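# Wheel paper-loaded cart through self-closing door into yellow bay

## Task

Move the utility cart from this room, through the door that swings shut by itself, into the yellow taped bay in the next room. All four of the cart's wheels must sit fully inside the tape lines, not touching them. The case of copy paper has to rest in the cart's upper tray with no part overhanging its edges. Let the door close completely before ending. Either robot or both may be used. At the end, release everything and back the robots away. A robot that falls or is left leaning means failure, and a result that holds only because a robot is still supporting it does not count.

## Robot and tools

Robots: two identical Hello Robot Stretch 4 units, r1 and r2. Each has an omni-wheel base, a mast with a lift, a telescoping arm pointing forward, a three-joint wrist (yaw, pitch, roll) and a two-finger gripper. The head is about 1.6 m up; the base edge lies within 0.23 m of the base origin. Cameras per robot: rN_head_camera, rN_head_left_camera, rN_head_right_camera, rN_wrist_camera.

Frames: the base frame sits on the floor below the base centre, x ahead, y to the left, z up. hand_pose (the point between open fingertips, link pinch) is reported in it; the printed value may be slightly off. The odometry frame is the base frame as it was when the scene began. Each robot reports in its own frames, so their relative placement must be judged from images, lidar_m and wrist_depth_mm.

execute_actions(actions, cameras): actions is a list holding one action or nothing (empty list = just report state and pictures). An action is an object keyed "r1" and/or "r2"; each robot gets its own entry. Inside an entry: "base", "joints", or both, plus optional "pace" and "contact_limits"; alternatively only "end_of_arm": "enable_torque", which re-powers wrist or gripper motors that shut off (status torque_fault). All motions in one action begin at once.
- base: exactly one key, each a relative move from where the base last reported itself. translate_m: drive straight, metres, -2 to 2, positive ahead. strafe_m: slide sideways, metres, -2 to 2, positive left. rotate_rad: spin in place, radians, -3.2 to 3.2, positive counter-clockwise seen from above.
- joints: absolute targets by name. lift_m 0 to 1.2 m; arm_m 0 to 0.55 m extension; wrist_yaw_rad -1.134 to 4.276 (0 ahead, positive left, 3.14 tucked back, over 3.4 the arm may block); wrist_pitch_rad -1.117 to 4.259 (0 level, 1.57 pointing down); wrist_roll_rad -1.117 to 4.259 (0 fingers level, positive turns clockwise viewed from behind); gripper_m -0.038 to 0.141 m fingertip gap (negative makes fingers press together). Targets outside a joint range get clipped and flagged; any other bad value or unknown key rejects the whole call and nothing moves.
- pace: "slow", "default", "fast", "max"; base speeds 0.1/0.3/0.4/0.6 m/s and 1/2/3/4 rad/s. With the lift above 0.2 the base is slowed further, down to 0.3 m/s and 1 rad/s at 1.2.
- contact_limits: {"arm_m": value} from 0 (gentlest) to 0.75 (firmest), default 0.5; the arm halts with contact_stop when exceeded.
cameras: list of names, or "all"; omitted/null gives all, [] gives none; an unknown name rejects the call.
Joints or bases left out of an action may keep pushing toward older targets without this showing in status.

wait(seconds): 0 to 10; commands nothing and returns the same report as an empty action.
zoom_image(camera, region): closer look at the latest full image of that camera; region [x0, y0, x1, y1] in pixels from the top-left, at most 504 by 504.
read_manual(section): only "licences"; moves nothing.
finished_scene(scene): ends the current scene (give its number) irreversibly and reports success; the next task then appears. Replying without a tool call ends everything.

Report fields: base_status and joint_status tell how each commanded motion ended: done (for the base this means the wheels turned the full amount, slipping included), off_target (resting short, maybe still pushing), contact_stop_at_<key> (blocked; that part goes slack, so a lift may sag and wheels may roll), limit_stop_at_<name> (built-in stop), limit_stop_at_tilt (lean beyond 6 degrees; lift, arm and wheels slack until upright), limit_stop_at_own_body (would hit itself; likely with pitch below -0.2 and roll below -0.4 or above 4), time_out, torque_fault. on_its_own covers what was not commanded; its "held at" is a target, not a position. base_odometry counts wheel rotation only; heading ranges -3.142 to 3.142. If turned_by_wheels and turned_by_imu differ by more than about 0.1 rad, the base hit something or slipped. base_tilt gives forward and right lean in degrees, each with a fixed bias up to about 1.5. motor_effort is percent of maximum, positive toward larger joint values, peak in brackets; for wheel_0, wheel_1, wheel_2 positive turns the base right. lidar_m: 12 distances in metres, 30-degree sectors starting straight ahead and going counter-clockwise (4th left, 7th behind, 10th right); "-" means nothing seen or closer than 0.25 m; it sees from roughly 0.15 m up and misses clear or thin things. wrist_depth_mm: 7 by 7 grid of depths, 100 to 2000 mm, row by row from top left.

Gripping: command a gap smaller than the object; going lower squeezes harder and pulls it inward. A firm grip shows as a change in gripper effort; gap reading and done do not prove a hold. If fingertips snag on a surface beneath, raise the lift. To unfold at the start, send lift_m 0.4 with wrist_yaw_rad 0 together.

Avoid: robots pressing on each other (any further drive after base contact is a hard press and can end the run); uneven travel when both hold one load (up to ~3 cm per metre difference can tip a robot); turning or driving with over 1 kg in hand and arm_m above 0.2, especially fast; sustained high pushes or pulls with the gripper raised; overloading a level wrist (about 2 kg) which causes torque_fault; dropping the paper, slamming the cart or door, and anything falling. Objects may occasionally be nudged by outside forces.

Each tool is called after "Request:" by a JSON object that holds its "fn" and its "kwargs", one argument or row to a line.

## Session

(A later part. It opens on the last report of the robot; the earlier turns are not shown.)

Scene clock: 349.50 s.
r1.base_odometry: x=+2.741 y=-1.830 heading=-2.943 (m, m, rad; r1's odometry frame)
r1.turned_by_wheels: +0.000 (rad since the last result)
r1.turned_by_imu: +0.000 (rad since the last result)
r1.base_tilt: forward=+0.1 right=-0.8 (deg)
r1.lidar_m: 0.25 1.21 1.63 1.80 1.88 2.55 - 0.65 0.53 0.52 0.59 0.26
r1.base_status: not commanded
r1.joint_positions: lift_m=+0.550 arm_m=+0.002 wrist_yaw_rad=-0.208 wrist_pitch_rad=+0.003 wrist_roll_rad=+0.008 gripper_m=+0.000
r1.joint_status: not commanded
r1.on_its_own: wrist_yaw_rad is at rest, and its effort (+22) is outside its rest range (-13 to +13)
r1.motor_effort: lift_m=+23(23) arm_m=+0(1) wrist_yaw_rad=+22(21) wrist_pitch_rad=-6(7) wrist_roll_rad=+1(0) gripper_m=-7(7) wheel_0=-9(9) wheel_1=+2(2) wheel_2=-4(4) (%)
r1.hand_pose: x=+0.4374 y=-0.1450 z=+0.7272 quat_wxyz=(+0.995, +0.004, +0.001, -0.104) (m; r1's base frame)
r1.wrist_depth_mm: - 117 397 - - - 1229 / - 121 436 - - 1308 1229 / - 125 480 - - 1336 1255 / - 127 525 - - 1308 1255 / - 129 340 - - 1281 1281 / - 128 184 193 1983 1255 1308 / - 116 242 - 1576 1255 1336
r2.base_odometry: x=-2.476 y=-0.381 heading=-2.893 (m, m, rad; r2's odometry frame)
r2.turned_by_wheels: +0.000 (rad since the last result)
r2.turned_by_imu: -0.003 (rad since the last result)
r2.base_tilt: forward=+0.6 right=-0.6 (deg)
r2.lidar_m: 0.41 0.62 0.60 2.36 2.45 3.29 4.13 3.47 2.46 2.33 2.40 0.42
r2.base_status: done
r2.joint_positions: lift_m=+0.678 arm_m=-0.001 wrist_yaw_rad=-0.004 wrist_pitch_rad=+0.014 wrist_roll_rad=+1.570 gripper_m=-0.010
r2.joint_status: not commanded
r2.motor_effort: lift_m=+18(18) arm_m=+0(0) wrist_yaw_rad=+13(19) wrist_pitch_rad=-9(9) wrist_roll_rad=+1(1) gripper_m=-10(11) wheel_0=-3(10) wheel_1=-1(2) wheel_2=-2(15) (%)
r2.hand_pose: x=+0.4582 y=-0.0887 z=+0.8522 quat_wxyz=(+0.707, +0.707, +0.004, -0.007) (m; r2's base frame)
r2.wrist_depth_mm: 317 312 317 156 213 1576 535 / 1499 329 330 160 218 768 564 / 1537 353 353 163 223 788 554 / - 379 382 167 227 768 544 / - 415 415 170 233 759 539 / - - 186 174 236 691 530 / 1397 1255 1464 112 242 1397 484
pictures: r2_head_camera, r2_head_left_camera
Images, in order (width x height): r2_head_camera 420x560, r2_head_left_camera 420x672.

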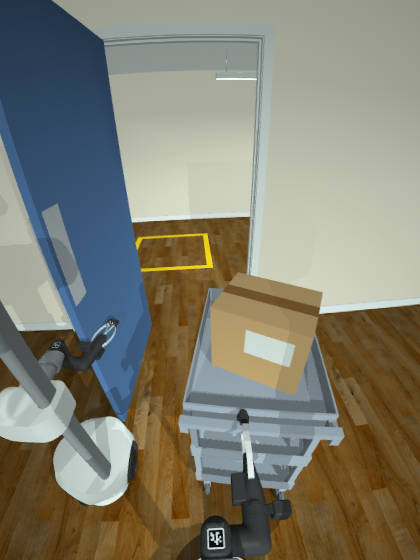

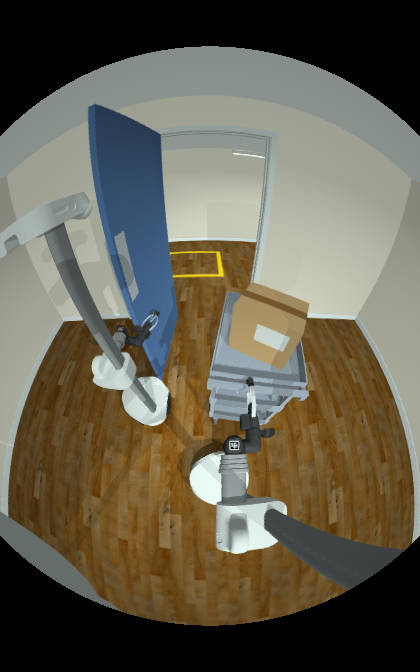

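Request:
{"fn": "execute_actions", "kwargs": {
  "actions": [
    {"r2":{"base":{"rotate_rad":0.11},"pace":"slow"}}
  ],
  "cameras": []
}}

Request:
{"fn": "execute_actions", "kwargs": {
  "actions": [
    {"r2":{"base":{"translate_m":-0.5}}}
  ],
  "cameras": ["r2_head_camera"]
}}

Scene clock: 371.07 s.
r1.base_odometry: x=+2.741 y=-1.830 heading=-2.943 (m, m, rad; r1's odometry frame)
r1.turned_by_wheels: +0.000 (rad since the last result)
r1.turned_by_imu: +0.000 (rad since the last result)
r1.base_tilt: forward=+0.1 right=-0.6 (deg)
r1.lidar_m: 0.25 1.23 1.63 1.80 1.87 2.55 - 0.65 0.51 0.48 0.56 0.27
r1.base_status: not commanded
r1.joint_positions: lift_m=+0.550 arm_m=+0.002 wrist_yaw_rad=-0.208 wrist_pitch_rad=+0.003 wrist_roll_rad=+0.008 gripper_m=+0.000
r1.joint_status: not commanded
r1.on_its_own: wrist_yaw_rad is at rest, and its effort (+22) is outside its rest range (-13 to +13)
r1.motor_effort: lift_m=+23(23) arm_m=-1(0) wrist_yaw_rad=+22(21) wrist_pitch_rad=-7(8) wrist_roll_rad=+0(0) gripper_m=-8(7) wheel_0=-9(9) wheel_1=+2(1) wheel_2=-4(4) (%)
r1.hand_pose: x=+0.4374 y=-0.1450 z=+0.7272 quat_wxyz=(+0.995, +0.004, +0.001, -0.104) (m; r1's base frame)
r1.wrist_depth_mm: - 116 397 - - - 1229 / - 121 436 - - 1308 1229 / - 125 484 - - 1336 1255 / - 128 517 - - 1308 1281 / - 129 340 - - 1308 1308 / - 128 184 193 1983 1255 1308 / - 116 242 - 1576 1255 1308
r2.base_odometry: x=-2.476 y=-0.381 heading=-2.783 (m, m, rad; r2's odometry frame)
r2.turned_by_wheels: +0.110 (rad since the last result)
r2.turned_by_imu: +0.111 (rad since the last result)
r2.base_tilt: forward=+0.7 right=-0.7 (deg)
r2.lidar_m: 0.40 0.61 0.62 2.38 2.56 3.71 4.09 3.14 2.40 2.34 0.43 0.37
r2.base_status: done
r2.joint_positions: lift_m=+0.678 arm_m=-0.001 wrist_yaw_rad=-0.002 wrist_pitch_rad=+0.014 wrist_roll_rad=+1.570 gripper_m=-0.010
r2.joint_status: not commanded
r2.motor_effort: lift_m=+18(18) arm_m=+0(0) wrist_yaw_rad=+7(40) wrist_pitch_rad=-8(9) wrist_roll_rad=+0(2) gripper_m=-12(13) wheel_0=-2(10) wheel_1=-2(3) wheel_2=-1(12) (%)
r2.hand_pose: x=+0.4584 y=-0.0881 z=+0.8522 quat_wxyz=(+0.707, +0.707, +0.004, -0.006) (m; r2's base frame)
r2.wrist_depth_mm: 298 291 291 132 187 699 564 / 334 320 319 138 196 699 559 / - 355 353 147 206 732 554 / - 399 397 154 216 778 549 / - - 449 163 228 715 539 / 1397 1499 186 172 237 1499 504 / 1098 1025 1138 112 256 1255 455
pictures: none
No camera images: the call's "cameras" was empty. Leave "cameras" out to get every camera's image.

Scene clock: 374.20 s.
r1.base_odometry: x=+2.741 y=-1.830 heading=-2.943 (m, m, rad; r1's odometry frame)
r1.turned_by_wheels: +0.000 (rad since the last result)
r1.turned_by_imu: +0.000 (rad since the last result)
r1.base_tilt: forward=+0.2 right=-0.9 (deg)
r1.lidar_m: 0.26 1.22 1.62 1.81 1.87 2.57 - 0.65 0.38 0.37 1.70 0.27
r1.base_status: not commanded
r1.joint_positions: lift_m=+0.550 arm_m=+0.002 wrist_yaw_rad=-0.208 wrist_pitch_rad=+0.003 wrist_roll_rad=+0.008 gripper_m=+0.000
r1.joint_status: not commanded
r1.on_its_own: wrist_yaw_rad is at rest, and its effort (+22) is outside its rest range (-13 to +13)
r1.motor_effort: lift_m=+23(23) arm_m=-2(1) wrist_yaw_rad=+22(22) wrist_pitch_rad=-6(7) wrist_roll_rad=+1(0) gripper_m=-6(8) wheel_0=-9(9) wheel_1=+2(1) wheel_2=-4(4) (%)
r1.hand_pose: x=+0.4374 y=-0.1450 z=+0.7272 quat_wxyz=(+0.995, +0.004, +0.001, -0.104) (m; r1's base frame)
r1.wrist_depth_mm: - 116 397 - - - 1229 / - 121 439 - - 1308 1255 / - 124 477 - - 1281 1229 / - 128 521 - - 1308 1255 / - 129 340 - - 1281 1308 / - 128 183 193 1983 1229 1308 / - 116 243 - 1537 1281 1336
r2.base_odometry: x=-2.008 y=-0.205 heading=-2.783 (m, m, rad; r2's odometry frame)
r2.turned_by_wheels: +0.000 (rad since the last result)
r2.turned_by_imu: +0.004 (rad since the last result)
r2.base_tilt: forward=+0.5 right=-0.7 (deg)
r2.lidar_m: 0.36 1.06 2.47 2.40 2.56 3.58 3.51 3.02 2.32 2.29 2.47 0.42
r2.base_status: done
r2.joint_positions: lift_m=+0.678 arm_m=-0.001 wrist_yaw_rad=+0.004 wrist_pitch_rad=+0.015 wrist_roll_rad=+1.570 gripper_m=-0.010
r2.joint_status: not commanded
r2.motor_effort: lift_m=+18(18) arm_m=+0(0) wrist_yaw_rad=-12(25) wrist_pitch_rad=-11(10) wrist_roll_rad=+0(0) gripper_m=-11(18) wheel_0=+1(9) wheel_1=+0(7) wheel_2=+0(15) (%)
r2.hand_pose: x=+0.4589 y=-0.0862 z=+0.8521 quat_wxyz=(+0.707, +0.707, +0.007, -0.004) (m; r2's base frame)
r2.wrist_depth_mm: 1921 1921 1983 200 266 1808 1255 / 1921 362 1921 195 259 1708 525 / 1921 366 368 190 254 732 554 / - 375 377 185 248 768 544 / - 384 389 180 242 759 539 / 1464 397 187 176 236 732 525 / 1182 404 407 112 229 668 521
pictures: r2_head_camera
Images, in order (width x height): r2_head_camera 420x560.

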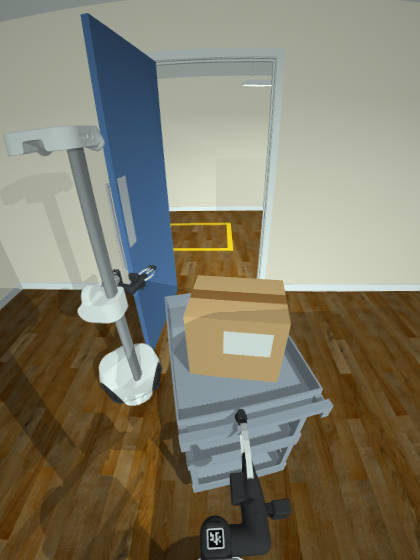

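Request:
{"fn": "execute_actions", "kwargs": {
  "actions": [
    {"r2":{"base":{"strafe_m":0.07},"pace":"slow"}}
  ],
  "cameras": ["r2_head_camera"]
}}

Scene clock: 383.63 s.
r1.base_odometry: x=+2.741 y=-1.830 heading=-2.943 (m, m, rad; r1's odometry frame)
r1.turned_by_wheels: +0.000 (rad since the last result)
r1.turned_by_imu: -0.001 (rad since the last result)
r1.base_tilt: forward=+0.0 right=-0.8 (deg)
r1.lidar_m: 0.25 1.21 1.63 1.78 1.87 2.53 - 0.57 0.37 0.35 1.71 0.25
r1.base_status: not commanded
r1.joint_positions: lift_m=+0.550 arm_m=+0.002 wrist_yaw_rad=-0.208 wrist_pitch_rad=+0.003 wrist_roll_rad=+0.008 gripper_m=+0.000
r1.joint_status: not commanded
r1.on_its_own: wrist_yaw_rad is at rest, and its effort (+22) is outside its rest range (-13 to +13)
r1.motor_effort: lift_m=+23(23) arm_m=-1(1) wrist_yaw_rad=+22(22) wrist_pitch_rad=-8(7) wrist_roll_rad=+0(0) gripper_m=-9(8) wheel_0=-9(9) wheel_1=+2(1) wheel_2=-4(4) (%)
r1.hand_pose: x=+0.4374 y=-0.1450 z=+0.7272 quat_wxyz=(+0.995, +0.004, +0.001, -0.104) (m; r1's base frame)
r1.wrist_depth_mm: - 116 397 - - - 1229 / - 121 439 - - 1308 1255 / - 125 480 - - 1281 1255 / - 127 521 - - 1308 1281 / - 129 342 - - 1281 1281 / - 128 184 193 1983 1255 1308 / - 116 243 - 1576 1229 1308
r2.base_odometry: x=-1.984 y=-0.271 heading=-2.784 (m, m, rad; r2's odometry frame)
r2.turned_by_wheels: +0.000 (rad since the last result)
r2.turned_by_imu: +0.001 (rad since the last result)
r2.base_tilt: forward=+0.5 right=-0.6 (deg)
r2.lidar_m: 0.38 1.01 2.39 2.34 2.47 3.55 3.52 3.15 2.43 2.37 2.52 0.44
r2.base_status: done
r2.joint_positions: lift_m=+0.678 arm_m=-0.001 wrist_yaw_rad=-0.007 wrist_pitch_rad=+0.014 wrist_roll_rad=+1.570 gripper_m=-0.010
r2.joint_status: not commanded
r2.on_its_own: wrist_yaw_rad is at rest, and its effort (+20) is outside its rest range (-13 to +13)
r2.motor_effort: lift_m=+18(18) arm_m=+0(0) wrist_yaw_rad=+20(20) wrist_pitch_rad=-9(10) wrist_roll_rad=+1(1) gripper_m=-11(12) wheel_0=-4(8) wheel_1=+1(5) wheel_2=-2(1) (%)
r2.hand_pose: x=+0.4579 y=-0.0894 z=+0.8521 quat_wxyz=(+0.707, +0.707, +0.003, -0.008) (m; r2's base frame)
r2.wrist_depth_mm: 1921 1921 - 186 249 1808 1255 / 1921 351 351 183 246 1756 530 / - 362 364 181 243 750 554 / - 377 377 180 241 768 549 / - 392 392 178 238 750 539 / 1464 410 186 176 236 732 530 / 1160 421 427 112 232 640 521
pictures: r2_head_camera
Images, in order (width x height): r2_head_camera 420x560.

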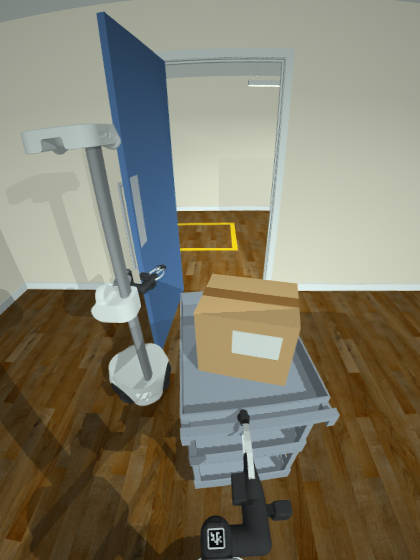

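Request:
{"fn": "execute_actions", "kwargs": {
  "actions": [
    {"r1":{"base":{"strafe_m":0.04},"joints":{"wrist_yaw_rad":-0.5},"pace":"slow"},"r2":{"base":{"rotate_rad":-0.04},"pace":"slow"}}
  ],
  "cameras": []
}}

Request:
{"fn": "execute_actions", "kwargs": {
  "actions": [
    {"r1":{"base":{"translate_m":-0.05},"pace":"slow"},"r2":{"base":{"strafe_m":0.055},"pace":"slow"}}
  ],
  "cameras": ["r2_head_camera","r1_head_right_camera"]
}}

Scene clock: 409.40 s.
r1.base_odometry: x=+2.748 y=-1.869 heading=-2.944 (m, m, rad; r1's odometry frame)
r1.turned_by_wheels: -0.001 (rad since the last result)
r1.turned_by_imu: -0.001 (rad since the last result)
r1.base_tilt: forward=-0.1 right=-0.7 (deg)
r1.lidar_m: 0.31 1.20 1.65 1.76 1.84 2.48 - 0.64 0.42 0.40 1.70 0.25
r1.base_status: done
r1.joint_positions: lift_m=+0.550 arm_m=+0.002 wrist_yaw_rad=-0.504 wrist_pitch_rad=+0.002 wrist_roll_rad=+0.008 gripper_m=+0.000
r1.joint_status: all done
r1.motor_effort: lift_m=+23(23) arm_m=-1(0) wrist_yaw_rad=+12(18) wrist_pitch_rad=-6(7) wrist_roll_rad=+0(0) gripper_m=-7(7) wheel_0=-7(16) wheel_1=+1(8) wheel_2=-2(2) (%)
r1.hand_pose: x=+0.3834 y=-0.2160 z=+0.7272 quat_wxyz=(+0.968, +0.004, +0.000, -0.250) (m; r1's base frame)
r1.wrist_depth_mm: - - - - 1464 1661 - / - - - - 1430 1708 - / - - - - 1499 1708 - / - - - - 1464 1756 - / - - - - 1464 1808 - / - 1921 185 191 1464 1863 - / - 196 1618 - 1464 1576 1708
r2.base_odometry: x=-1.984 y=-0.271 heading=-2.823 (m, m, rad; r2's odometry frame)
r2.turned_by_wheels: -0.039 (rad since the last result)
r2.turned_by_imu: -0.038 (rad since the last result)
r2.base_tilt: forward=+0.6 right=-0.8 (deg)
r2.lidar_m: 0.37 1.03 2.40 2.34 2.44 3.50 3.52 3.26 2.46 2.37 2.49 0.45
r2.base_status: done
r2.joint_positions: lift_m=+0.678 arm_m=-0.001 wrist_yaw_rad=+0.005 wrist_pitch_rad=+0.014 wrist_roll_rad=+1.570 gripper_m=-0.010
r2.joint_status: not commanded
r2.on_its_own: wrist_yaw_rad is at rest, and its effort (-15) is outside its rest range (-13 to +13)
r2.motor_effort: lift_m=+18(18) arm_m=-1(1) wrist_yaw_rad=-15(23) wrist_pitch_rad=-9(9) wrist_roll_rad=+0(0) gripper_m=-14(12) wheel_0=+3(5) wheel_1=+1(1) wheel_2=+7(6) (%)
r2.hand_pose: x=+0.4590 y=-0.0859 z=+0.8521 quat_wxyz=(+0.707, +0.707, +0.007, -0.003) (m; r2's base frame)
r2.wrist_depth_mm: 1921 - - 191 255 1808 1255 / - 353 359 187 251 1708 530 / - 362 364 185 248 750 554 / - 375 377 181 243 768 544 / - 392 389 179 240 750 535 / 1499 404 187 176 236 741 535 / 1182 413 421 112 231 640 521
pictures: none
No camera images: the call's "cameras" was empty. Leave "cameras" out to get every camera's image.

Scene clock: 411.10 s.
r1.base_odometry: x=+2.797 y=-1.859 heading=-2.945 (m, m, rad; r1's odometry frame)
r1.turned_by_wheels: -0.001 (rad since the last result)
r1.turned_by_imu: -0.001 (rad since the last result)
r1.base_tilt: forward=+0.3 right=-0.9 (deg)
r1.lidar_m: 0.37 1.24 1.70 1.76 1.84 2.48 - 0.64 0.41 0.39 1.77 0.31
r1.base_status: done
r1.joint_positions: lift_m=+0.550 arm_m=+0.002 wrist_yaw_rad=-0.508 wrist_pitch_rad=+0.002 wrist_roll_rad=+0.008 gripper_m=+0.000
r1.joint_status: not commanded
r1.on_its_own: wrist_yaw_rad is at rest, and its effort (+22) is outside its rest range (-13 to +13)
r1.motor_effort: lift_m=+23(23) arm_m=-1(1) wrist_yaw_rad=+22(22) wrist_pitch_rad=-5(6) wrist_roll_rad=+0(0) gripper_m=-6(8) wheel_0=-7(10) wheel_1=-3(1) wheel_2=-2(3) (%)
r1.hand_pose: x=+0.3827 y=-0.2167 z=+0.7272 quat_wxyz=(+0.968, +0.004, +0.000, -0.251) (m; r1's base frame)
r1.wrist_depth_mm: 809 114 - - 1464 1808 - / 820 116 - - 1499 1756 - / 831 117 - - 1499 1863 - / 158 118 - - 1537 1863 - / 163 119 - - 1537 1863 - / 854 119 185 193 1430 1921 - / 866 116 1618 - 1499 1618 1576
r2.base_odometry: x=-1.966 y=-0.323 heading=-2.823 (m, m, rad; r2's odometry frame)
r2.turned_by_wheels: +0.000 (rad since the last result)
r2.turned_by_imu: +0.000 (rad since the last result)
r2.base_tilt: forward=+0.7 right=-0.7 (deg)
r2.lidar_m: 0.39 0.96 2.36 2.29 2.41 3.41 3.54 3.30 2.49 2.42 2.56 0.45
r2.base_status: done
r2.joint_positions: lift_m=+0.678 arm_m=-0.001 wrist_yaw_rad=-0.006 wrist_pitch_rad=+0.014 wrist_roll_rad=+1.570 gripper_m=-0.010
r2.joint_status: not commanded
r2.on_its_own: wrist_yaw_rad is at rest, and its effort (+18) is outside its rest range (-13 to +13)
r2.motor_effort: lift_m=+18(18) arm_m=+0(0) wrist_yaw_rad=+18(28) wrist_pitch_rad=-9(9) wrist_roll_rad=-1(0) gripper_m=-9(12) wheel_0=-3(9) wheel_1=+0(2) wheel_2=-3(2) (%)
r2.hand_pose: x=+0.4580 y=-0.0892 z=+0.8522 quat_wxyz=(+0.707, +0.707, +0.003, -0.007) (m; r2's base frame)
r2.wrist_depth_mm: - - - 183 246 1808 1255 / - 345 349 181 244 1661 530 / - 359 362 180 241 778 554 / - 375 377 179 240 768 549 / - 394 394 177 238 759 535 / 1430 410 186 175 236 732 530 / 1182 424 430 112 233 640 521
pictures: r1_head_right_camera, r2_head_camera
Images, in order (width x height): r1_head_right_camera 420x672, r2_head_camera 420x560.

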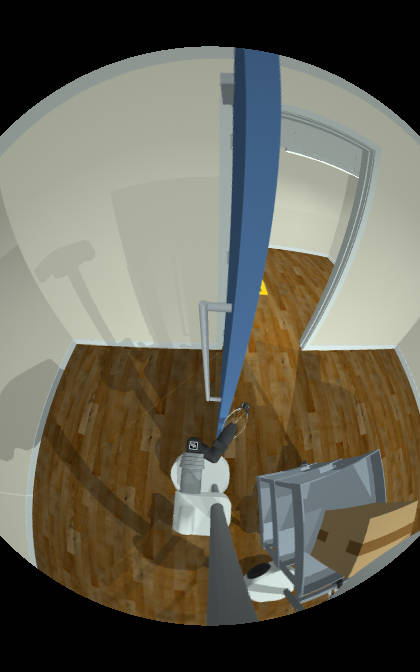

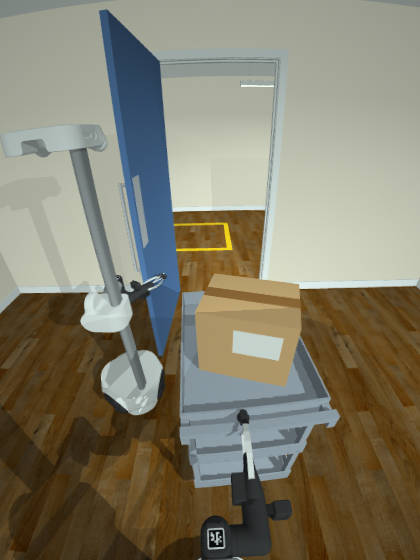

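Request:
{"fn": "execute_actions", "kwargs": {
  "actions": [
    {"r1":{"base":{"strafe_m":0.04},"pace":"slow"},"r2":{"base":{"translate_m":0.35}}}
  ],
  "cameras": ["r2_head_camera","r1_head_right_camera"]
}}

Scene clock: 419.43 s.
r1.base_odometry: x=+2.805 y=-1.898 heading=-2.945 (m, m, rad; r1's odometry frame)
r1.turned_by_wheels: -0.001 (rad since the last result)
r1.turned_by_imu: -0.002 (rad since the last result)
r1.base_tilt: forward=+0.2 right=-0.7 (deg)
r1.lidar_m: 0.36 1.27 1.69 1.72 1.80 2.41 - 0.73 0.47 0.45 0.47 0.33
r1.base_status: done
r1.joint_positions: lift_m=+0.550 arm_m=+0.002 wrist_yaw_rad=-0.511 wrist_pitch_rad=+0.002 wrist_roll_rad=+0.008 gripper_m=+0.000
r1.joint_status: not commanded
r1.on_its_own: wrist_yaw_rad is at rest, and its effort (+32) is outside its rest range (-13 to +13)
r1.motor_effort: lift_m=+23(23) arm_m=-1(1) wrist_yaw_rad=+32(35) wrist_pitch_rad=-6(7) wrist_roll_rad=+0(1) gripper_m=-9(10) wheel_0=-7(13) wheel_1=+3(4) wheel_2=-5(3) (%)
r1.hand_pose: x=+0.3819 y=-0.2174 z=+0.7272 quat_wxyz=(+0.967, +0.004, +0.000, -0.253) (m; r1's base frame)
r1.wrist_depth_mm: 831 116 - - 1464 1808 - / 831 118 - - 1537 1756 - / 831 118 - - 1464 1863 324 / 162 120 - - 1499 1863 327 / 166 121 - - 1576 1921 334 / 842 121 184 195 1464 1983 342 / 891 118 1576 - 1499 1661 340
r2.base_odometry: x=-2.299 y=-0.433 heading=-2.823 (m, m, rad; r2's odometry frame)
r2.turned_by_wheels: +0.000 (rad since the last result)
r2.turned_by_imu: +0.002 (rad since the last result)
r2.base_tilt: forward=+0.5 right=-0.7 (deg)
r2.lidar_m: 0.37 0.67 0.73 2.26 2.37 3.38 3.93 3.33 2.52 2.44 2.56 0.42
r2.base_status: done
r2.joint_positions: lift_m=+0.678 arm_m=-0.001 wrist_yaw_rad=+0.001 wrist_pitch_rad=+0.014 wrist_roll_rad=+1.570 gripper_m=-0.010
r2.joint_status: not commanded
r2.motor_effort: lift_m=+18(18) arm_m=+0(0) wrist_yaw_rad=-3(23) wrist_pitch_rad=-7(9) wrist_roll_rad=+0(2) gripper_m=-11(12) wheel_0=+1(9) wheel_1=+1(6) wheel_2=+2(15) (%)
r2.hand_pose: x=+0.4586 y=-0.0872 z=+0.8523 quat_wxyz=(+0.707, +0.707, +0.005, -0.005) (m; r2's base frame)
r2.wrist_depth_mm: 1618 1661 1661 169 229 1661 521 / 1618 338 338 170 230 798 559 / 1661 355 357 171 232 788 559 / 1708 377 375 173 234 768 549 / - 399 402 174 236 759 539 / 1336 430 186 175 236 715 530 / 1042 976 1078 112 238 1060 508
pictures: r1_head_right_camera, r2_head_camera
Images, in order (width x height): r1_head_right_camera 420x672, r2_head_camera 420x560.

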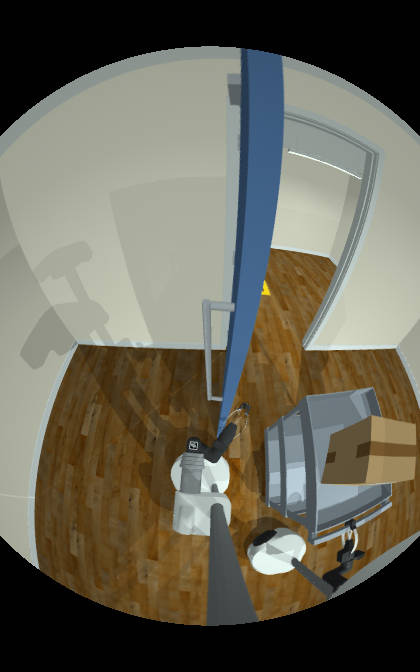

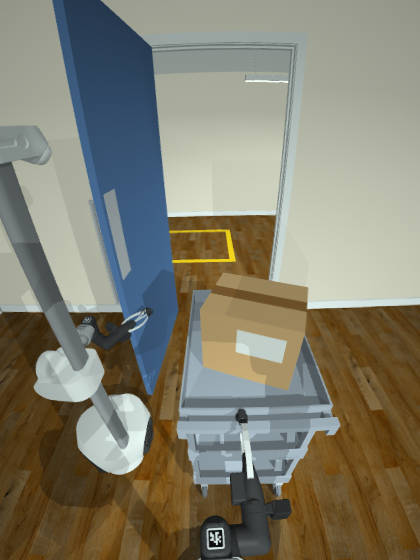

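Request:
{"fn": "execute_actions", "kwargs": {
  "actions": [
    {"r2":{"base":{"strafe_m":-0.03},"pace":"slow"}}
  ],
  "cameras": []
}}

Request:
{"fn": "execute_actions", "kwargs": {
  "actions": [
    {"r2":{"base":{"translate_m":0.4}}}
  ],
  "cameras": ["r2_head_camera","r1_head_right_camera","r2_head_left_camera"]
}}

Scene clock: 428.53 s.
r1.base_odometry: x=+2.805 y=-1.898 heading=-2.945 (m, m, rad; r1's odometry frame)
r1.turned_by_wheels: +0.000 (rad since the last result)
r1.turned_by_imu: -0.001 (rad since the last result)
r1.base_tilt: forward=+0.0 right=-0.6 (deg)
r1.lidar_m: 0.36 1.25 1.70 1.72 1.80 2.41 - 0.73 0.49 0.45 0.47 0.31
r1.base_status: not commanded
r1.joint_positions: lift_m=+0.550 arm_m=+0.002 wrist_yaw_rad=-0.511 wrist_pitch_rad=+0.002 wrist_roll_rad=+0.008 gripper_m=+0.000
r1.joint_status: not commanded
r1.on_its_own: wrist_yaw_rad is at rest, and its effort (+32) is outside its rest range (-13 to +13)
r1.motor_effort: lift_m=+23(23) arm_m=-1(1) wrist_yaw_rad=+32(33) wrist_pitch_rad=-7(6) wrist_roll_rad=+1(0) gripper_m=-6(10) wheel_0=-7(7) wheel_1=+3(3) wheel_2=-5(5) (%)
r1.hand_pose: x=+0.3819 y=-0.2174 z=+0.7272 quat_wxyz=(+0.967, +0.004, +0.000, -0.253) (m; r1's base frame)
r1.wrist_depth_mm: 831 116 - - 1499 1808 - / 842 118 - - 1499 1863 - / 831 118 - - 1537 1863 322 / 161 119 - - 1576 1921 325 / 166 121 - - 1537 1863 329 / 878 121 185 195 1499 1863 330 / 878 118 1618 - 1537 1618 336
r2.base_odometry: x=-2.308 y=-0.404 heading=-2.823 (m, m, rad; r2's odometry frame)
r2.turned_by_wheels: +0.000 (rad since the last result)
r2.turned_by_imu: +0.002 (rad since the last result)
r2.base_tilt: forward=+0.4 right=-0.8 (deg)
r2.lidar_m: 0.37 0.70 0.76 2.31 2.43 3.46 3.90 3.28 2.48 2.40 2.54 0.43
r2.base_status: done
r2.joint_positions: lift_m=+0.678 arm_m=-0.001 wrist_yaw_rad=+0.005 wrist_pitch_rad=+0.014 wrist_roll_rad=+1.570 gripper_m=-0.010
r2.joint_status: not commanded
r2.motor_effort: lift_m=+18(18) arm_m=+0(0) wrist_yaw_rad=-13(18) wrist_pitch_rad=-7(7) wrist_roll_rad=-1(1) gripper_m=-11(11) wheel_0=+3(11) wheel_1=+0(6) wheel_2=+1(1) (%)
r2.hand_pose: x=+0.4590 y=-0.0861 z=+0.8523 quat_wxyz=(+0.707, +0.707, +0.007, -0.003) (m; r2's base frame)
r2.wrist_depth_mm: 1618 1618 1618 175 236 1661 1182 / 1618 340 342 175 236 809 535 / 1661 357 359 175 236 778 554 / 1708 375 377 175 236 768 549 / - 397 397 175 236 759 535 / 1366 421 186 175 236 715 530 / 1078 580 1008 112 236 654 521
pictures: none
No camera images: the call's "cameras" was empty. Leave "cameras" out to get every camera's image.

Scene clock: 431.33 s.
r1.base_odometry: x=+2.805 y=-1.898 heading=-2.945 (m, m, rad; r1's odometry frame)
r1.turned_by_wheels: +0.000 (rad since the last result)
r1.turned_by_imu: +0.000 (rad since the last result)
r1.base_tilt: forward=+0.2 right=-0.7 (deg)
r1.lidar_m: 0.37 1.26 1.71 1.71 1.79 2.42 - 0.59 0.46 0.48 0.47 0.31
r1.base_status: not commanded
r1.joint_positions: lift_m=+0.550 arm_m=+0.002 wrist_yaw_rad=-0.511 wrist_pitch_rad=+0.002 wrist_roll_rad=+0.008 gripper_m=+0.000
r1.joint_status: not commanded
r1.on_its_own: wrist_yaw_rad is at rest, and its effort (+33) is outside its rest range (-13 to +13)
r1.motor_effort: lift_m=+23(23) arm_m=-1(1) wrist_yaw_rad=+33(33) wrist_pitch_rad=-8(6) wrist_roll_rad=+0(0) gripper_m=-12(10) wheel_0=-7(7) wheel_1=+2(2) wheel_2=-5(5) (%)
r1.hand_pose: x=+0.3819 y=-0.2174 z=+0.7272 quat_wxyz=(+0.967, +0.004, +0.000, -0.253) (m; r1's base frame)
r1.wrist_depth_mm: 820 116 - - 1499 462 375 / 831 118 - - 1464 466 359 / 842 119 - 615 449 364 315 / 162 120 - - 1430 1756 324 / 167 120 - 627 1499 1921 - / 854 121 184 195 759 842 - / 878 118 1661 - 621 609 654
r2.base_odometry: x=-2.688 y=-0.530 heading=-2.823 (m, m, rad; r2's odometry frame)
r2.turned_by_wheels: +0.000 (rad since the last result)
r2.turned_by_imu: -0.002 (rad since the last result)
r2.base_tilt: forward=+0.6 right=-0.6 (deg)
r2.lidar_m: 0.36 0.54 0.44 0.59 2.42 3.42 - 3.30 2.50 2.43 2.12 0.43
r2.base_status: done
r2.joint_positions: lift_m=+0.678 arm_m=-0.001 wrist_yaw_rad=-0.002 wrist_pitch_rad=+0.014 wrist_roll_rad=+1.570 gripper_m=-0.010
r2.joint_status: not commanded
r2.motor_effort: lift_m=+18(18) arm_m=+0(1) wrist_yaw_rad=+3(18) wrist_pitch_rad=-7(8) wrist_roll_rad=+0(1) gripper_m=-13(11) wheel_0=+0(10) wheel_1=+1(5) wheel_2=-2(15) (%)
r2.hand_pose: x=+0.4584 y=-0.0879 z=+0.8522 quat_wxyz=(+0.707, +0.707, +0.004, -0.006) (m; r2's base frame)
r2.wrist_depth_mm: 1229 1281 1255 186 250 1281 1255 / - 351 353 183 247 1308 535 / - 362 362 181 244 750 554 / - 375 377 180 241 768 549 / - 392 392 178 239 750 539 / - 407 186 176 236 732 530 / 1025 418 421 112 232 640 517
pictures: r1_head_right_camera, r2_head_camera, r2_head_left_camera
Images, in order (width x height): r1_head_right_camera 420x672, r2_head_camera 420x560, r2_head_left_camera 420x672.

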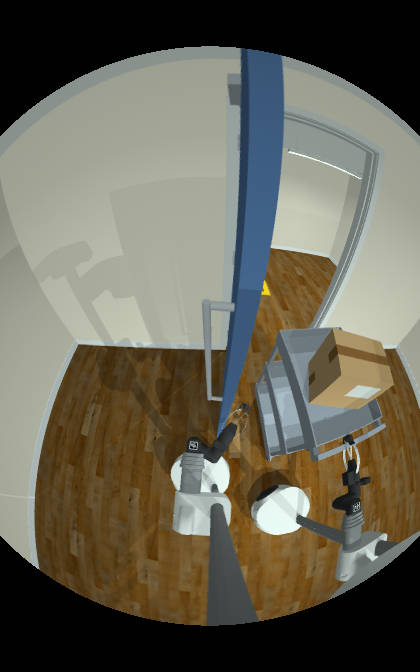

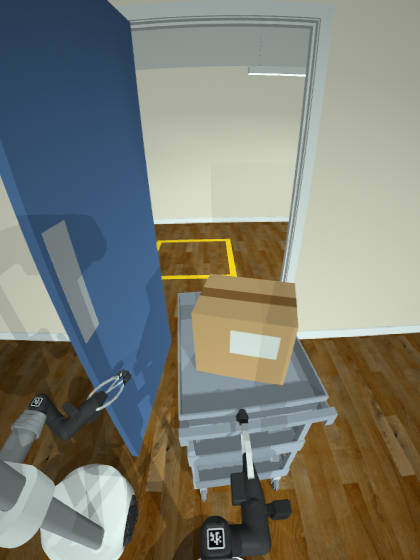

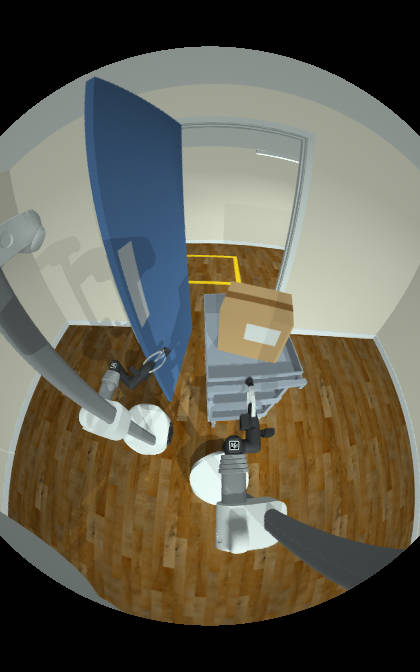

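Request:
{"fn": "execute_actions", "kwargs": {
  "actions": [
    {"r2":{"base":{"translate_m":0.35}}}
  ],
  "cameras": ["r2_head_camera","r2_head_left_camera"]
}}

Scene clock: 438.80 s.
r1.base_odometry: x=+2.805 y=-1.898 heading=-2.945 (m, m, rad; r1's odometry frame)
r1.turned_by_wheels: +0.000 (rad since the last result)
r1.turned_by_imu: -0.001 (rad since the last result)
r1.base_tilt: forward=+0.1 right=-0.8 (deg)
r1.lidar_m: 0.38 1.25 1.73 1.71 1.80 2.42 - 4.38 0.45 0.36 0.40 0.31
r1.base_status: not commanded
r1.joint_positions: lift_m=+0.550 arm_m=+0.002 wrist_yaw_rad=-0.511 wrist_pitch_rad=+0.002 wrist_roll_rad=+0.008 gripper_m=+0.000
r1.joint_status: not commanded
r1.on_its_own: wrist_yaw_rad is at rest, and its effort (+33) is outside its rest range (-13 to +13)
r1.motor_effort: lift_m=+24(23) arm_m=-1(1) wrist_yaw_rad=+33(32) wrist_pitch_rad=-7(6) wrist_roll_rad=+0(1) gripper_m=-9(9) wheel_0=-7(7) wheel_1=+3(3) wheel_2=-5(5) (%)
r1.hand_pose: x=+0.3819 y=-0.2174 z=+0.7272 quat_wxyz=(+0.967, +0.004, +0.000, -0.253) (m; r1's base frame)
r1.wrist_depth_mm: 831 117 - - 661 1863 - / 820 117 - 798 668 1808 - / 842 119 - 634 477 421 699 / 162 119 - - 504 1808 - / 166 121 - 1160 1499 1808 - / 831 121 185 195 452 831 - / 866 118 1499 - 473 609 1661
r2.base_odometry: x=-3.020 y=-0.639 heading=-2.823 (m, m, rad; r2's odometry frame)
r2.turned_by_wheels: +0.000 (rad since the last result)
r2.turned_by_imu: +0.000 (rad since the last result)
r2.base_tilt: forward=+0.5 right=-0.7 (deg)
r2.lidar_m: 0.38 0.46 0.41 0.34 0.40 3.35 - 3.39 2.53 2.41 1.64 0.42
r2.base_status: done
r2.joint_positions: lift_m=+0.678 arm_m=-0.001 wrist_yaw_rad=+0.000 wrist_pitch_rad=+0.014 wrist_roll_rad=+1.570 gripper_m=-0.010
r2.joint_status: not commanded
r2.motor_effort: lift_m=+18(18) arm_m=-1(0) wrist_yaw_rad=+1(11) wrist_pitch_rad=-8(11) wrist_roll_rad=+0(2) gripper_m=-14(12) wheel_0=+0(6) wheel_1=+0(12) wheel_2=-1(13) (%)
r2.hand_pose: x=+0.4585 y=-0.0875 z=+0.8522 quat_wxyz=(+0.707, +0.707, +0.005, -0.005) (m; r2's base frame)
r2.wrist_depth_mm: - 991 976 194 259 960 960 / - 357 359 190 254 1756 517 / - 364 364 186 249 732 554 / - 377 377 183 245 768 544 / - 389 389 179 241 750 539 / - 402 186 176 236 732 530 / 976 410 415 112 230 661 517
pictures: r2_head_camera, r2_head_left_camera
Images, in order (width x height): r2_head_camera 420x560, r2_head_left_camera 420x672.

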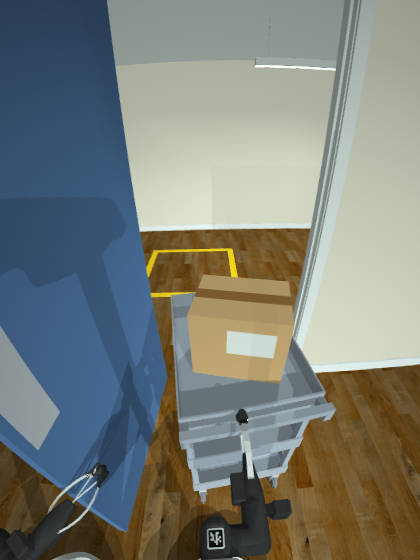

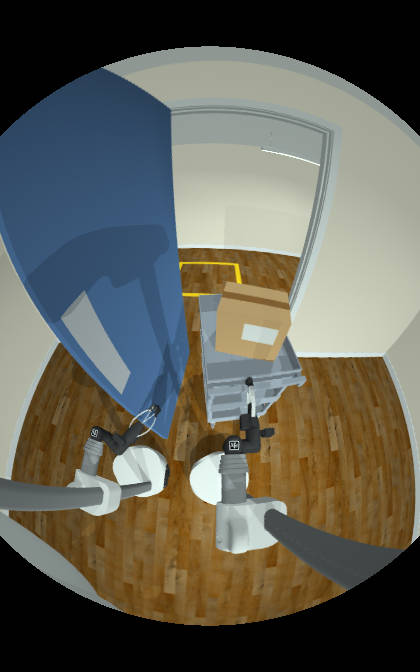

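Request:
{"fn": "execute_actions", "kwargs": {
  "actions": [
    {"r2":{"base":{"rotate_rad":0.03},"pace":"slow"}}
  ],
  "cameras": []
}}

Request:
{"fn": "execute_actions", "kwargs": {
  "actions": [
    {"r2":{"base":{"translate_m":0.35}}}
  ],
  "cameras": ["r2_head_camera","r2_head_left_camera"]
}}

Scene clock: 445.60 s.
r1.base_odometry: x=+2.805 y=-1.898 heading=-2.945 (m, m, rad; r1's odometry frame)
r1.turned_by_wheels: +0.000 (rad since the last result)
r1.turned_by_imu: +0.000 (rad since the last result)
r1.base_tilt: forward=+0.1 right=-0.8 (deg)
r1.lidar_m: 0.38 1.25 1.71 1.72 1.80 2.41 - 4.39 0.46 0.37 0.40 0.32
r1.base_status: not commanded
r1.joint_positions: lift_m=+0.550 arm_m=+0.002 wrist_yaw_rad=-0.511 wrist_pitch_rad=+0.002 wrist_roll_rad=+0.008 gripper_m=+0.000
r1.joint_status: not commanded
r1.on_its_own: wrist_yaw_rad is at rest, and its effort (+32) is outside its rest range (-13 to +13)
r1.motor_effort: lift_m=+23(23) arm_m=-1(1) wrist_yaw_rad=+32(32) wrist_pitch_rad=-5(6) wrist_roll_rad=+1(0) gripper_m=-10(9) wheel_0=-7(7) wheel_1=+3(3) wheel_2=-5(5) (%)
r1.hand_pose: x=+0.3819 y=-0.2174 z=+0.7272 quat_wxyz=(+0.967, +0.004, +0.000, -0.253) (m; r1's base frame)
r1.wrist_depth_mm: 842 116 - - 661 1756 - / 831 118 - 788 668 1863 - / 831 119 - 615 459 418 - / 162 120 - - 492 1708 - / 167 121 - 1205 1464 1808 - / 842 121 185 195 452 831 - / 854 118 1537 - 466 603 1756
r2.base_odometry: x=-3.020 y=-0.639 heading=-2.793 (m, m, rad; r2's odometry frame)
r2.turned_by_wheels: +0.030 (rad since the last result)
r2.turned_by_imu: +0.031 (rad since the last result)
r2.base_tilt: forward=+0.5 right=-0.7 (deg)
r2.lidar_m: 0.38 0.38 0.40 0.37 0.42 3.48 - 3.26 2.52 2.43 1.57 0.42
r2.base_status: done
r2.joint_positions: lift_m=+0.678 arm_m=-0.001 wrist_yaw_rad=+0.000 wrist_pitch_rad=+0.014 wrist_roll_rad=+1.570 gripper_m=-0.010
r2.joint_status: not commanded
r2.motor_effort: lift_m=+18(18) arm_m=+0(0) wrist_yaw_rad=-1(27) wrist_pitch_rad=-9(8) wrist_roll_rad=-1(1) gripper_m=-13(12) wheel_0=-1(5) wheel_1=-2(7) wheel_2=-2(5) (%)
r2.hand_pose: x=+0.4586 y=-0.0873 z=+0.8522 quat_wxyz=(+0.707, +0.707, +0.005, -0.005) (m; r2's base frame)
r2.wrist_depth_mm: - - - 186 250 960 946 / - 349 353 183 247 1756 530 / - 359 362 181 244 750 554 / - 377 377 180 241 768 544 / - 394 394 177 238 759 535 / - 407 186 175 236 732 525 / 891 418 421 112 233 647 521
pictures: none
No camera images: the call's "cameras" was empty. Leave "cameras" out to get every camera's image.

Scene clock: 448.23 s.
r1.base_odometry: x=+2.805 y=-1.898 heading=-2.945 (m, m, rad; r1's odometry frame)
r1.turned_by_wheels: +0.000 (rad since the last result)
r1.turned_by_imu: +0.000 (rad since the last result)
r1.base_tilt: forward=+0.0 right=-0.7 (deg)
r1.lidar_m: 0.37 1.26 1.71 1.72 1.77 2.41 - 4.37 3.15 3.01 0.46 0.32
r1.base_status: not commanded
r1.joint_positions: lift_m=+0.550 arm_m=+0.002 wrist_yaw_rad=-0.511 wrist_pitch_rad=+0.002 wrist_roll_rad=+0.008 gripper_m=+0.000
r1.joint_status: not commanded
r1.on_its_own: wrist_yaw_rad is at rest, and its effort (+32) is outside its rest range (-13 to +13)
r1.motor_effort: lift_m=+23(23) arm_m=-1(1) wrist_yaw_rad=+32(33) wrist_pitch_rad=-7(6) wrist_roll_rad=+0(0) gripper_m=-5(8) wheel_0=-7(7) wheel_1=+3(3) wheel_2=-5(5) (%)
r1.hand_pose: x=+0.3819 y=-0.2174 z=+0.7272 quat_wxyz=(+0.967, +0.004, +0.000, -0.253) (m; r1's base frame)
r1.wrist_depth_mm: 831 116 - - 1499 455 366 / 842 117 - 991 1430 455 - / 820 119 917 798 699 1863 - / 162 120 - - 1499 1863 - / 166 121 1366 732 1537 1921 - / 842 121 184 195 976 1921 - / 878 118 1229 - 1430 1576 1708
r2.base_odometry: x=-3.349 y=-0.759 heading=-2.793 (m, m, rad; r2's odometry frame)
r2.turned_by_wheels: +0.000 (rad since the last result)
r2.turned_by_imu: +0.001 (rad since the last result)
r2.base_tilt: forward=+0.7 right=-0.6 (deg)
r2.lidar_m: 0.37 0.49 0.36 0.25 0.39 0.56 - 3.27 2.52 2.46 1.10 0.41
r2.base_status: done
r2.joint_positions: lift_m=+0.678 arm_m=-0.001 wrist_yaw_rad=+0.004 wrist_pitch_rad=+0.014 wrist_roll_rad=+1.570 gripper_m=-0.010
r2.joint_status: not commanded
r2.motor_effort: lift_m=+18(18) arm_m=+0(0) wrist_yaw_rad=-11(14) wrist_pitch_rad=-9(9) wrist_roll_rad=+0(0) gripper_m=-12(11) wheel_0=+3(7) wheel_1=+1(8) wheel_2=+1(15) (%)
r2.hand_pose: x=+0.4589 y=-0.0863 z=+0.8522 quat_wxyz=(+0.707, +0.707, +0.006, -0.004) (m; r2's base frame)
r2.wrist_depth_mm: - - - 190 254 1808 1255 / - 355 357 186 250 1756 530 / - 362 364 184 246 768 554 / - 375 377 181 243 768 544 / - 389 392 179 239 759 539 / - 404 187 176 236 741 530 / - 279 418 112 231 640 517
pictures: r2_head_camera, r2_head_left_camera
Images, in order (width x height): r2_head_camera 420x560, r2_head_left_camera 420x672.

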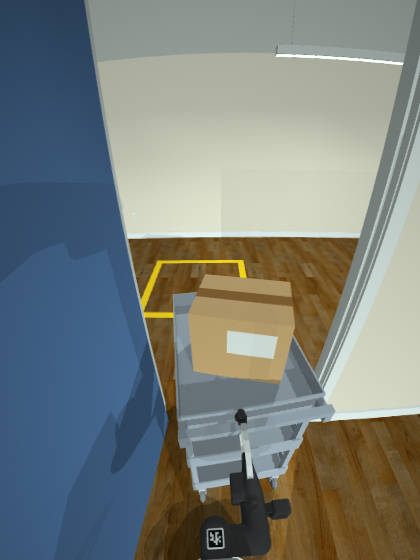

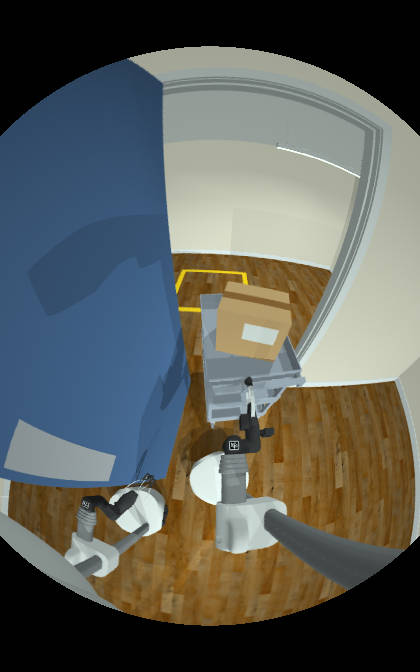

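Request:
{"fn": "execute_actions", "kwargs": {
  "actions": [
    {"r2":{"base":{"translate_m":0.45}}}
  ],
  "cameras": ["r2_head_camera","r2_head_left_camera"]
}}

Scene clock: 455.10 s.
r1.base_odometry: x=+2.805 y=-1.898 heading=-2.945 (m, m, rad; r1's odometry frame)
r1.turned_by_wheels: +0.000 (rad since the last result)
r1.turned_by_imu: -0.001 (rad since the last result)
r1.base_tilt: forward=+0.1 right=-0.7 (deg)
r1.lidar_m: 0.36 1.27 1.71 1.72 1.80 2.40 - 4.38 3.16 3.01 1.77 0.32
r1.base_status: not commanded
r1.joint_positions: lift_m=+0.550 arm_m=+0.002 wrist_yaw_rad=-0.511 wrist_pitch_rad=+0.002 wrist_roll_rad=+0.008 gripper_m=+0.000
r1.joint_status: not commanded
r1.on_its_own: wrist_yaw_rad is at rest, and its effort (+32) is outside its rest range (-13 to +13)
r1.motor_effort: lift_m=+23(23) arm_m=-1(1) wrist_yaw_rad=+32(32) wrist_pitch_rad=-7(6) wrist_roll_rad=+0(0) gripper_m=-7(7) wheel_0=-7(7) wheel_1=+3(3) wheel_2=-5(5) (%)
r1.hand_pose: x=+0.3819 y=-0.2174 z=+0.7272 quat_wxyz=(+0.967, +0.004, +0.000, -0.253) (m; r1's base frame)
r1.wrist_depth_mm: 842 116 - - 723 1808 - / 842 118 - 691 634 1863 - / 842 119 1255 1336 1499 1808 - / 162 120 - - 1499 1863 - / 166 121 1229 1464 1537 1983 - / 854 121 184 196 723 1863 - / 878 118 1160 - 1499 1618 1708
r2.base_odometry: x=-3.772 y=-0.913 heading=-2.793 (m, m, rad; r2's odometry frame)
r2.turned_by_wheels: +0.000 (rad since the last result)
r2.turned_by_imu: +0.001 (rad since the last result)
r2.base_tilt: forward=+0.5 right=-0.8 (deg)
r2.lidar_m: 0.36 0.40 0.29 0.26 0.34 0.53 - 3.34 2.55 1.24 0.69 0.44
r2.base_status: done
r2.joint_positions: lift_m=+0.678 arm_m=-0.001 wrist_yaw_rad=+0.000 wrist_pitch_rad=+0.014 wrist_roll_rad=+1.570 gripper_m=-0.010
r2.joint_status: not commanded
r2.motor_effort: lift_m=+18(18) arm_m=+0(0) wrist_yaw_rad=-1(12) wrist_pitch_rad=-7(8) wrist_roll_rad=+0(0) gripper_m=-10(14) wheel_0=-1(8) wheel_1=+1(6) wheel_2=+1(16) (%)
r2.hand_pose: x=+0.4586 y=-0.0874 z=+0.8522 quat_wxyz=(+0.707, +0.707, +0.005, -0.005) (m; r2's base frame)
r2.wrist_depth_mm: - - - 200 265 1756 1255 / - 362 - 195 259 1756 512 / - 364 368 189 252 741 554 / - 375 379 185 247 768 544 / - 387 389 181 241 750 539 / - 397 186 176 236 732 525 / - 402 407 112 229 676 521
pictures: r2_head_camera, r2_head_left_camera
Images, in order (width x height): r2_head_camera 420x560, r2_head_left_camera 420x672.

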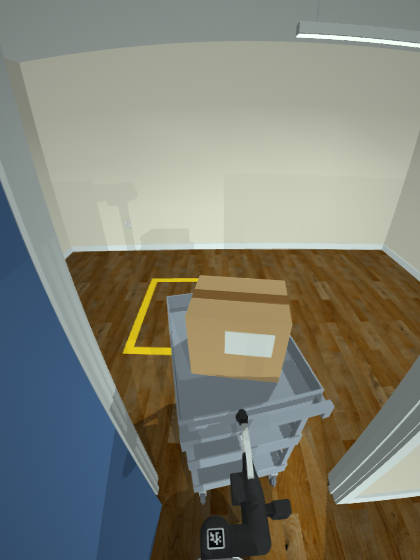

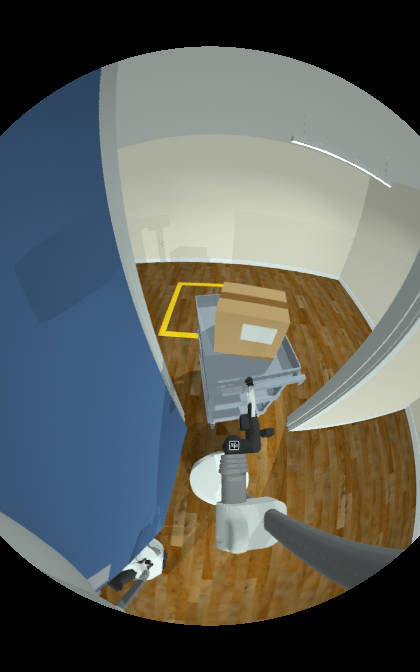

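Request:
{"fn": "execute_actions", "kwargs": {
  "actions": [
    {"r2":{"base":{"strafe_m":-0.04},"pace":"slow"}}
  ],
  "cameras": []
}}

Request:
{"fn": "execute_actions", "kwargs": {
  "actions": [
    {"r2":{"base":{"translate_m":0.3}}}
  ],
  "cameras": ["r2_head_camera","r2_head_left_camera"]
}}

Scene clock: 464.13 s.
r1.base_odometry: x=+2.805 y=-1.898 heading=-2.945 (m, m, rad; r1's odometry frame)
r1.turned_by_wheels: +0.000 (rad since the last result)
r1.turned_by_imu: -0.001 (rad since the last result)
r1.base_tilt: forward=+0.2 right=-0.9 (deg)
r1.lidar_m: 0.36 1.25 1.70 1.71 1.79 2.41 - 4.36 3.14 3.02 0.96 0.32
r1.base_status: not commanded
r1.joint_positions: lift_m=+0.550 arm_m=+0.002 wrist_yaw_rad=-0.511 wrist_pitch_rad=+0.002 wrist_roll_rad=+0.008 gripper_m=+0.000
r1.joint_status: not commanded
r1.on_its_own: wrist_yaw_rad is at rest, and its effort (+32) is outside its rest range (-13 to +13)
r1.motor_effort: lift_m=+23(23) arm_m=-2(2) wrist_yaw_rad=+32(33) wrist_pitch_rad=-5(6) wrist_roll_rad=+1(0) gripper_m=-6(11) wheel_0=-7(7) wheel_1=+3(3) wheel_2=-5(5) (%)
r1.hand_pose: x=+0.3819 y=-0.2174 z=+0.7272 quat_wxyz=(+0.967, +0.004, +0.000, -0.253) (m; r1's base frame)
r1.wrist_depth_mm: 831 116 - - 741 1808 - / 831 118 - - 647 1756 - / 831 118 1308 1060 1464 1863 - / 162 120 - - 1576 1921 - / 166 121 1205 1499 1618 1863 - / 854 121 184 195 759 1921 - / 866 118 1160 - 1499 1576 1661
r2.base_odometry: x=-3.786 y=-0.875 heading=-2.792 (m, m, rad; r2's odometry frame)
r2.turned_by_wheels: +0.000 (rad since the last result)
r2.turned_by_imu: +0.002 (rad since the last result)
r2.base_tilt: forward=+0.5 right=-0.6 (deg)
r2.lidar_m: 0.35 0.44 0.32 0.30 0.38 0.53 - 3.30 2.50 1.26 0.64 0.44
r2.base_status: done
r2.joint_positions: lift_m=+0.678 arm_m=-0.001 wrist_yaw_rad=+0.008 wrist_pitch_rad=+0.014 wrist_roll_rad=+1.570 gripper_m=-0.010
r2.joint_status: not commanded
r2.on_its_own: wrist_yaw_rad is at rest, and its effort (-22) is outside its rest range (-13 to +13)
r2.motor_effort: lift_m=+18(18) arm_m=+0(1) wrist_yaw_rad=-22(29) wrist_pitch_rad=-7(9) wrist_roll_rad=+0(1) gripper_m=-14(10) wheel_0=+6(9) wheel_1=-1(5) wheel_2=+2(0) (%)
r2.hand_pose: x=+0.4592 y=-0.0852 z=+0.8522 quat_wxyz=(+0.707, +0.707, +0.008, -0.002) (m; r2's base frame)
r2.wrist_depth_mm: - - - 206 276 1756 1255 / - - - 201 267 1756 508 / - 373 373 193 258 741 559 / - 377 379 187 251 768 544 / - 387 387 182 243 759 539 / - 394 189 176 236 741 530 / - 271 404 112 227 683 521
pictures: none
No camera images: the call's "cameras" was empty. Leave "cameras" out to get every camera's image.

Scene clock: 466.60 s.
r1.base_odometry: x=+2.805 y=-1.898 heading=-2.945 (m, m, rad; r1's odometry frame)
r1.turned_by_wheels: +0.000 (rad since the last result)
r1.turned_by_imu: +0.000 (rad since the last result)
r1.base_tilt: forward=+0.2 right=-1.0 (deg)
r1.lidar_m: 0.37 1.26 1.73 1.72 1.80 2.43 - 4.36 3.16 3.02 1.78 0.32
r1.base_status: not commanded
r1.joint_positions: lift_m=+0.550 arm_m=+0.002 wrist_yaw_rad=-0.511 wrist_pitch_rad=+0.002 wrist_roll_rad=+0.008 gripper_m=+0.000
r1.joint_status: not commanded
r1.on_its_own: wrist_yaw_rad is at rest, and its effort (+32) is outside its rest range (-13 to +13)
r1.motor_effort: lift_m=+23(23) arm_m=-1(1) wrist_yaw_rad=+32(32) wrist_pitch_rad=-7(6) wrist_roll_rad=+0(1) gripper_m=-7(7) wheel_0=-7(7) wheel_1=+3(3) wheel_2=-5(5) (%)
r1.hand_pose: x=+0.3819 y=-0.2174 z=+0.7272 quat_wxyz=(+0.967, +0.004, +0.000, -0.253) (m; r1's base frame)
r1.wrist_depth_mm: 831 116 - - 1499 1808 - / 831 117 - 991 1499 1863 - / 831 118 1464 1336 1499 1863 - / 162 120 - - 1576 1863 - / 166 121 1708 1025 1576 1808 - / 854 121 185 195 1499 1983 - / 866 118 1397 - 1537 1576 1661
r2.base_odometry: x=-4.068 y=-0.978 heading=-2.792 (m, m, rad; r2's odometry frame)
r2.turned_by_wheels: +0.000 (rad since the last result)
r2.turned_by_imu: -0.001 (rad since the last result)
r2.base_tilt: forward=+0.6 right=-0.7 (deg)
r2.lidar_m: 0.36 3.02 0.29 0.27 0.34 0.53 - 3.31 2.55 0.54 0.58 0.45
r2.base_status: done
r2.joint_positions: lift_m=+0.678 arm_m=-0.001 wrist_yaw_rad=+0.001 wrist_pitch_rad=+0.014 wrist_roll_rad=+1.570 gripper_m=-0.010
r2.joint_status: not commanded
r2.motor_effort: lift_m=+18(18) arm_m=+0(0) wrist_yaw_rad=-2(22) wrist_pitch_rad=-9(8) wrist_roll_rad=+0(1) gripper_m=-10(15) wheel_0=+1(8) wheel_1=+2(2) wheel_2=-1(15) (%)
r2.hand_pose: x=+0.4586 y=-0.0872 z=+0.8523 quat_wxyz=(+0.707, +0.707, +0.005, -0.005) (m; r2's base frame)
r2.wrist_depth_mm: - - - 215 286 1661 1182 / - - - 265 274 1756 517 / - 375 375 197 264 741 554 / - 377 379 190 254 768 544 / - 384 387 182 245 750 539 / - 387 187 176 236 741 525 / - 392 394 112 226 691 521
pictures: r2_head_camera, r2_head_left_camera
Images, in order (width x height): r2_head_camera 420x560, r2_head_left_camera 420x672.

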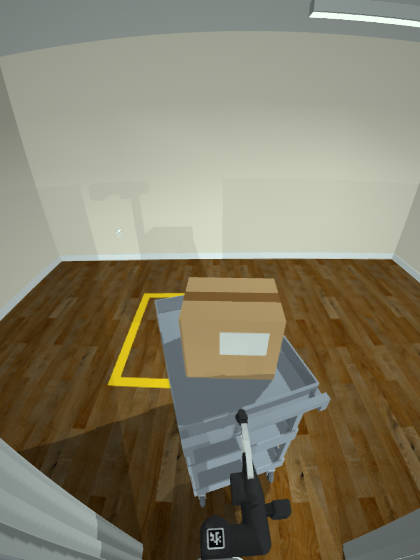

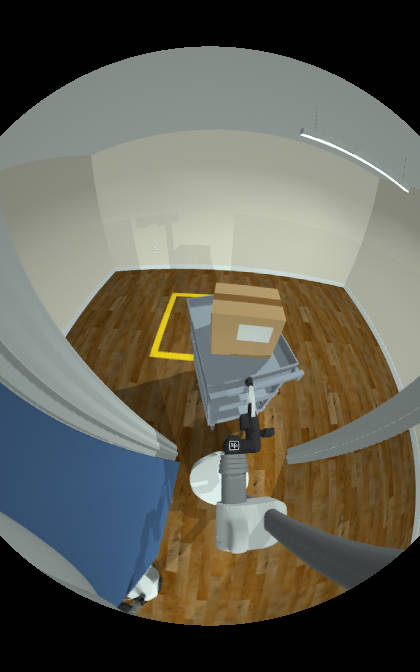

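Request:
{"fn": "execute_actions", "kwargs": {
  "actions": [
    {"r2":{"base":{"translate_m":0.3}}}
  ],
  "cameras": ["r2_head_camera","r2_head_left_camera"]
}}

Scene clock: 472.77 s.
r1.base_odometry: x=+2.805 y=-1.898 heading=-2.945 (m, m, rad; r1's odometry frame)
r1.turned_by_wheels: +0.000 (rad since the last result)
r1.turned_by_imu: -0.001 (rad since the last result)
r1.base_tilt: forward=+0.0 right=-0.9 (deg)
r1.lidar_m: 0.37 1.27 1.70 1.72 1.78 2.42 - 4.38 3.14 3.02 1.81 0.32
r1.base_status: not commanded
r1.joint_positions: lift_m=+0.550 arm_m=+0.002 wrist_yaw_rad=-0.511 wrist_pitch_rad=+0.002 wrist_roll_rad=+0.008 gripper_m=+0.000
r1.joint_status: not commanded
r1.on_its_own: wrist_yaw_rad is at rest, and its effort (+32) is outside its rest range (-13 to +13)
r1.motor_effort: lift_m=+23(23) arm_m=-1(1) wrist_yaw_rad=+32(33) wrist_pitch_rad=-6(6) wrist_roll_rad=+0(1) gripper_m=-8(12) wheel_0=-7(7) wheel_1=+3(3) wheel_2=-5(5) (%)
r1.hand_pose: x=+0.3819 y=-0.2174 z=+0.7272 quat_wxyz=(+0.967, +0.004, +0.000, -0.253) (m; r1's base frame)
r1.wrist_depth_mm: 831 116 - - 1537 1808 - / 820 117 - - 1537 1808 - / 842 118 1281 - 1499 1808 - / 162 119 1983 - 1576 1863 - / 166 121 1808 - 1576 1921 - / 854 121 185 195 1499 1921 - / 866 118 1160 - 1537 1661 1661
r2.base_odometry: x=-4.349 y=-1.081 heading=-2.792 (m, m, rad; r2's odometry frame)
r2.turned_by_wheels: +0.000 (rad since the last result)
r2.turned_by_imu: +0.001 (rad since the last result)
r2.base_tilt: forward=+0.4 right=-0.7 (deg)
r2.lidar_m: 0.36 2.85 2.27 0.30 0.30 0.46 - 3.33 0.56 0.57 2.66 0.43
r2.base_status: done
r2.joint_positions: lift_m=+0.678 arm_m=-0.001 wrist_yaw_rad=+0.002 wrist_pitch_rad=+0.014 wrist_roll_rad=+1.570 gripper_m=-0.010
r2.joint_status: not commanded
r2.motor_effort: lift_m=+18(18) arm_m=-1(0) wrist_yaw_rad=-5(7) wrist_pitch_rad=-9(8) wrist_roll_rad=+0(1) gripper_m=-12(13) wheel_0=+2(8) wheel_1=+0(3) wheel_2=+0(15) (%)
r2.hand_pose: x=+0.4587 y=-0.0869 z=+0.8523 quat_wxyz=(+0.707, +0.707, +0.006, -0.004) (m; r2's base frame)
r2.wrist_depth_mm: - - - 220 293 1576 1182 / - - - 270 278 1756 504 / - 377 379 200 266 1618 539 / - 379 382 191 255 768 549 / - 382 384 183 246 750 539 / - 387 187 176 236 741 525 / - 389 394 112 223 676 521
pictures: r2_head_camera, r2_head_left_camera
Images, in order (width x height): r2_head_camera 420x560, r2_head_left_camera 420x672.

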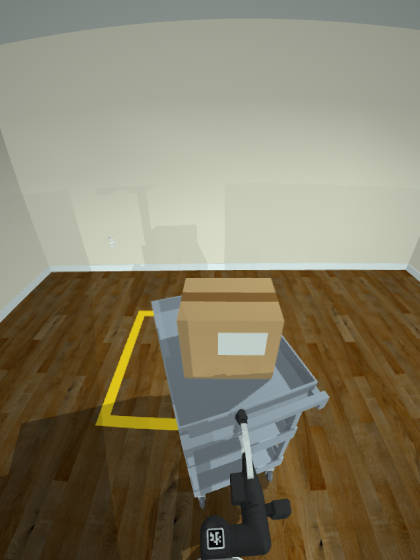

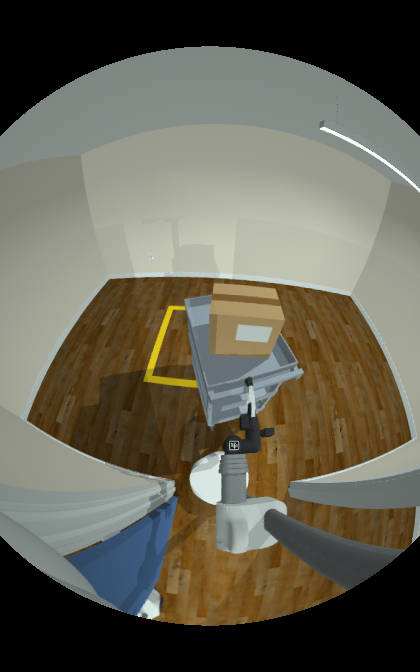

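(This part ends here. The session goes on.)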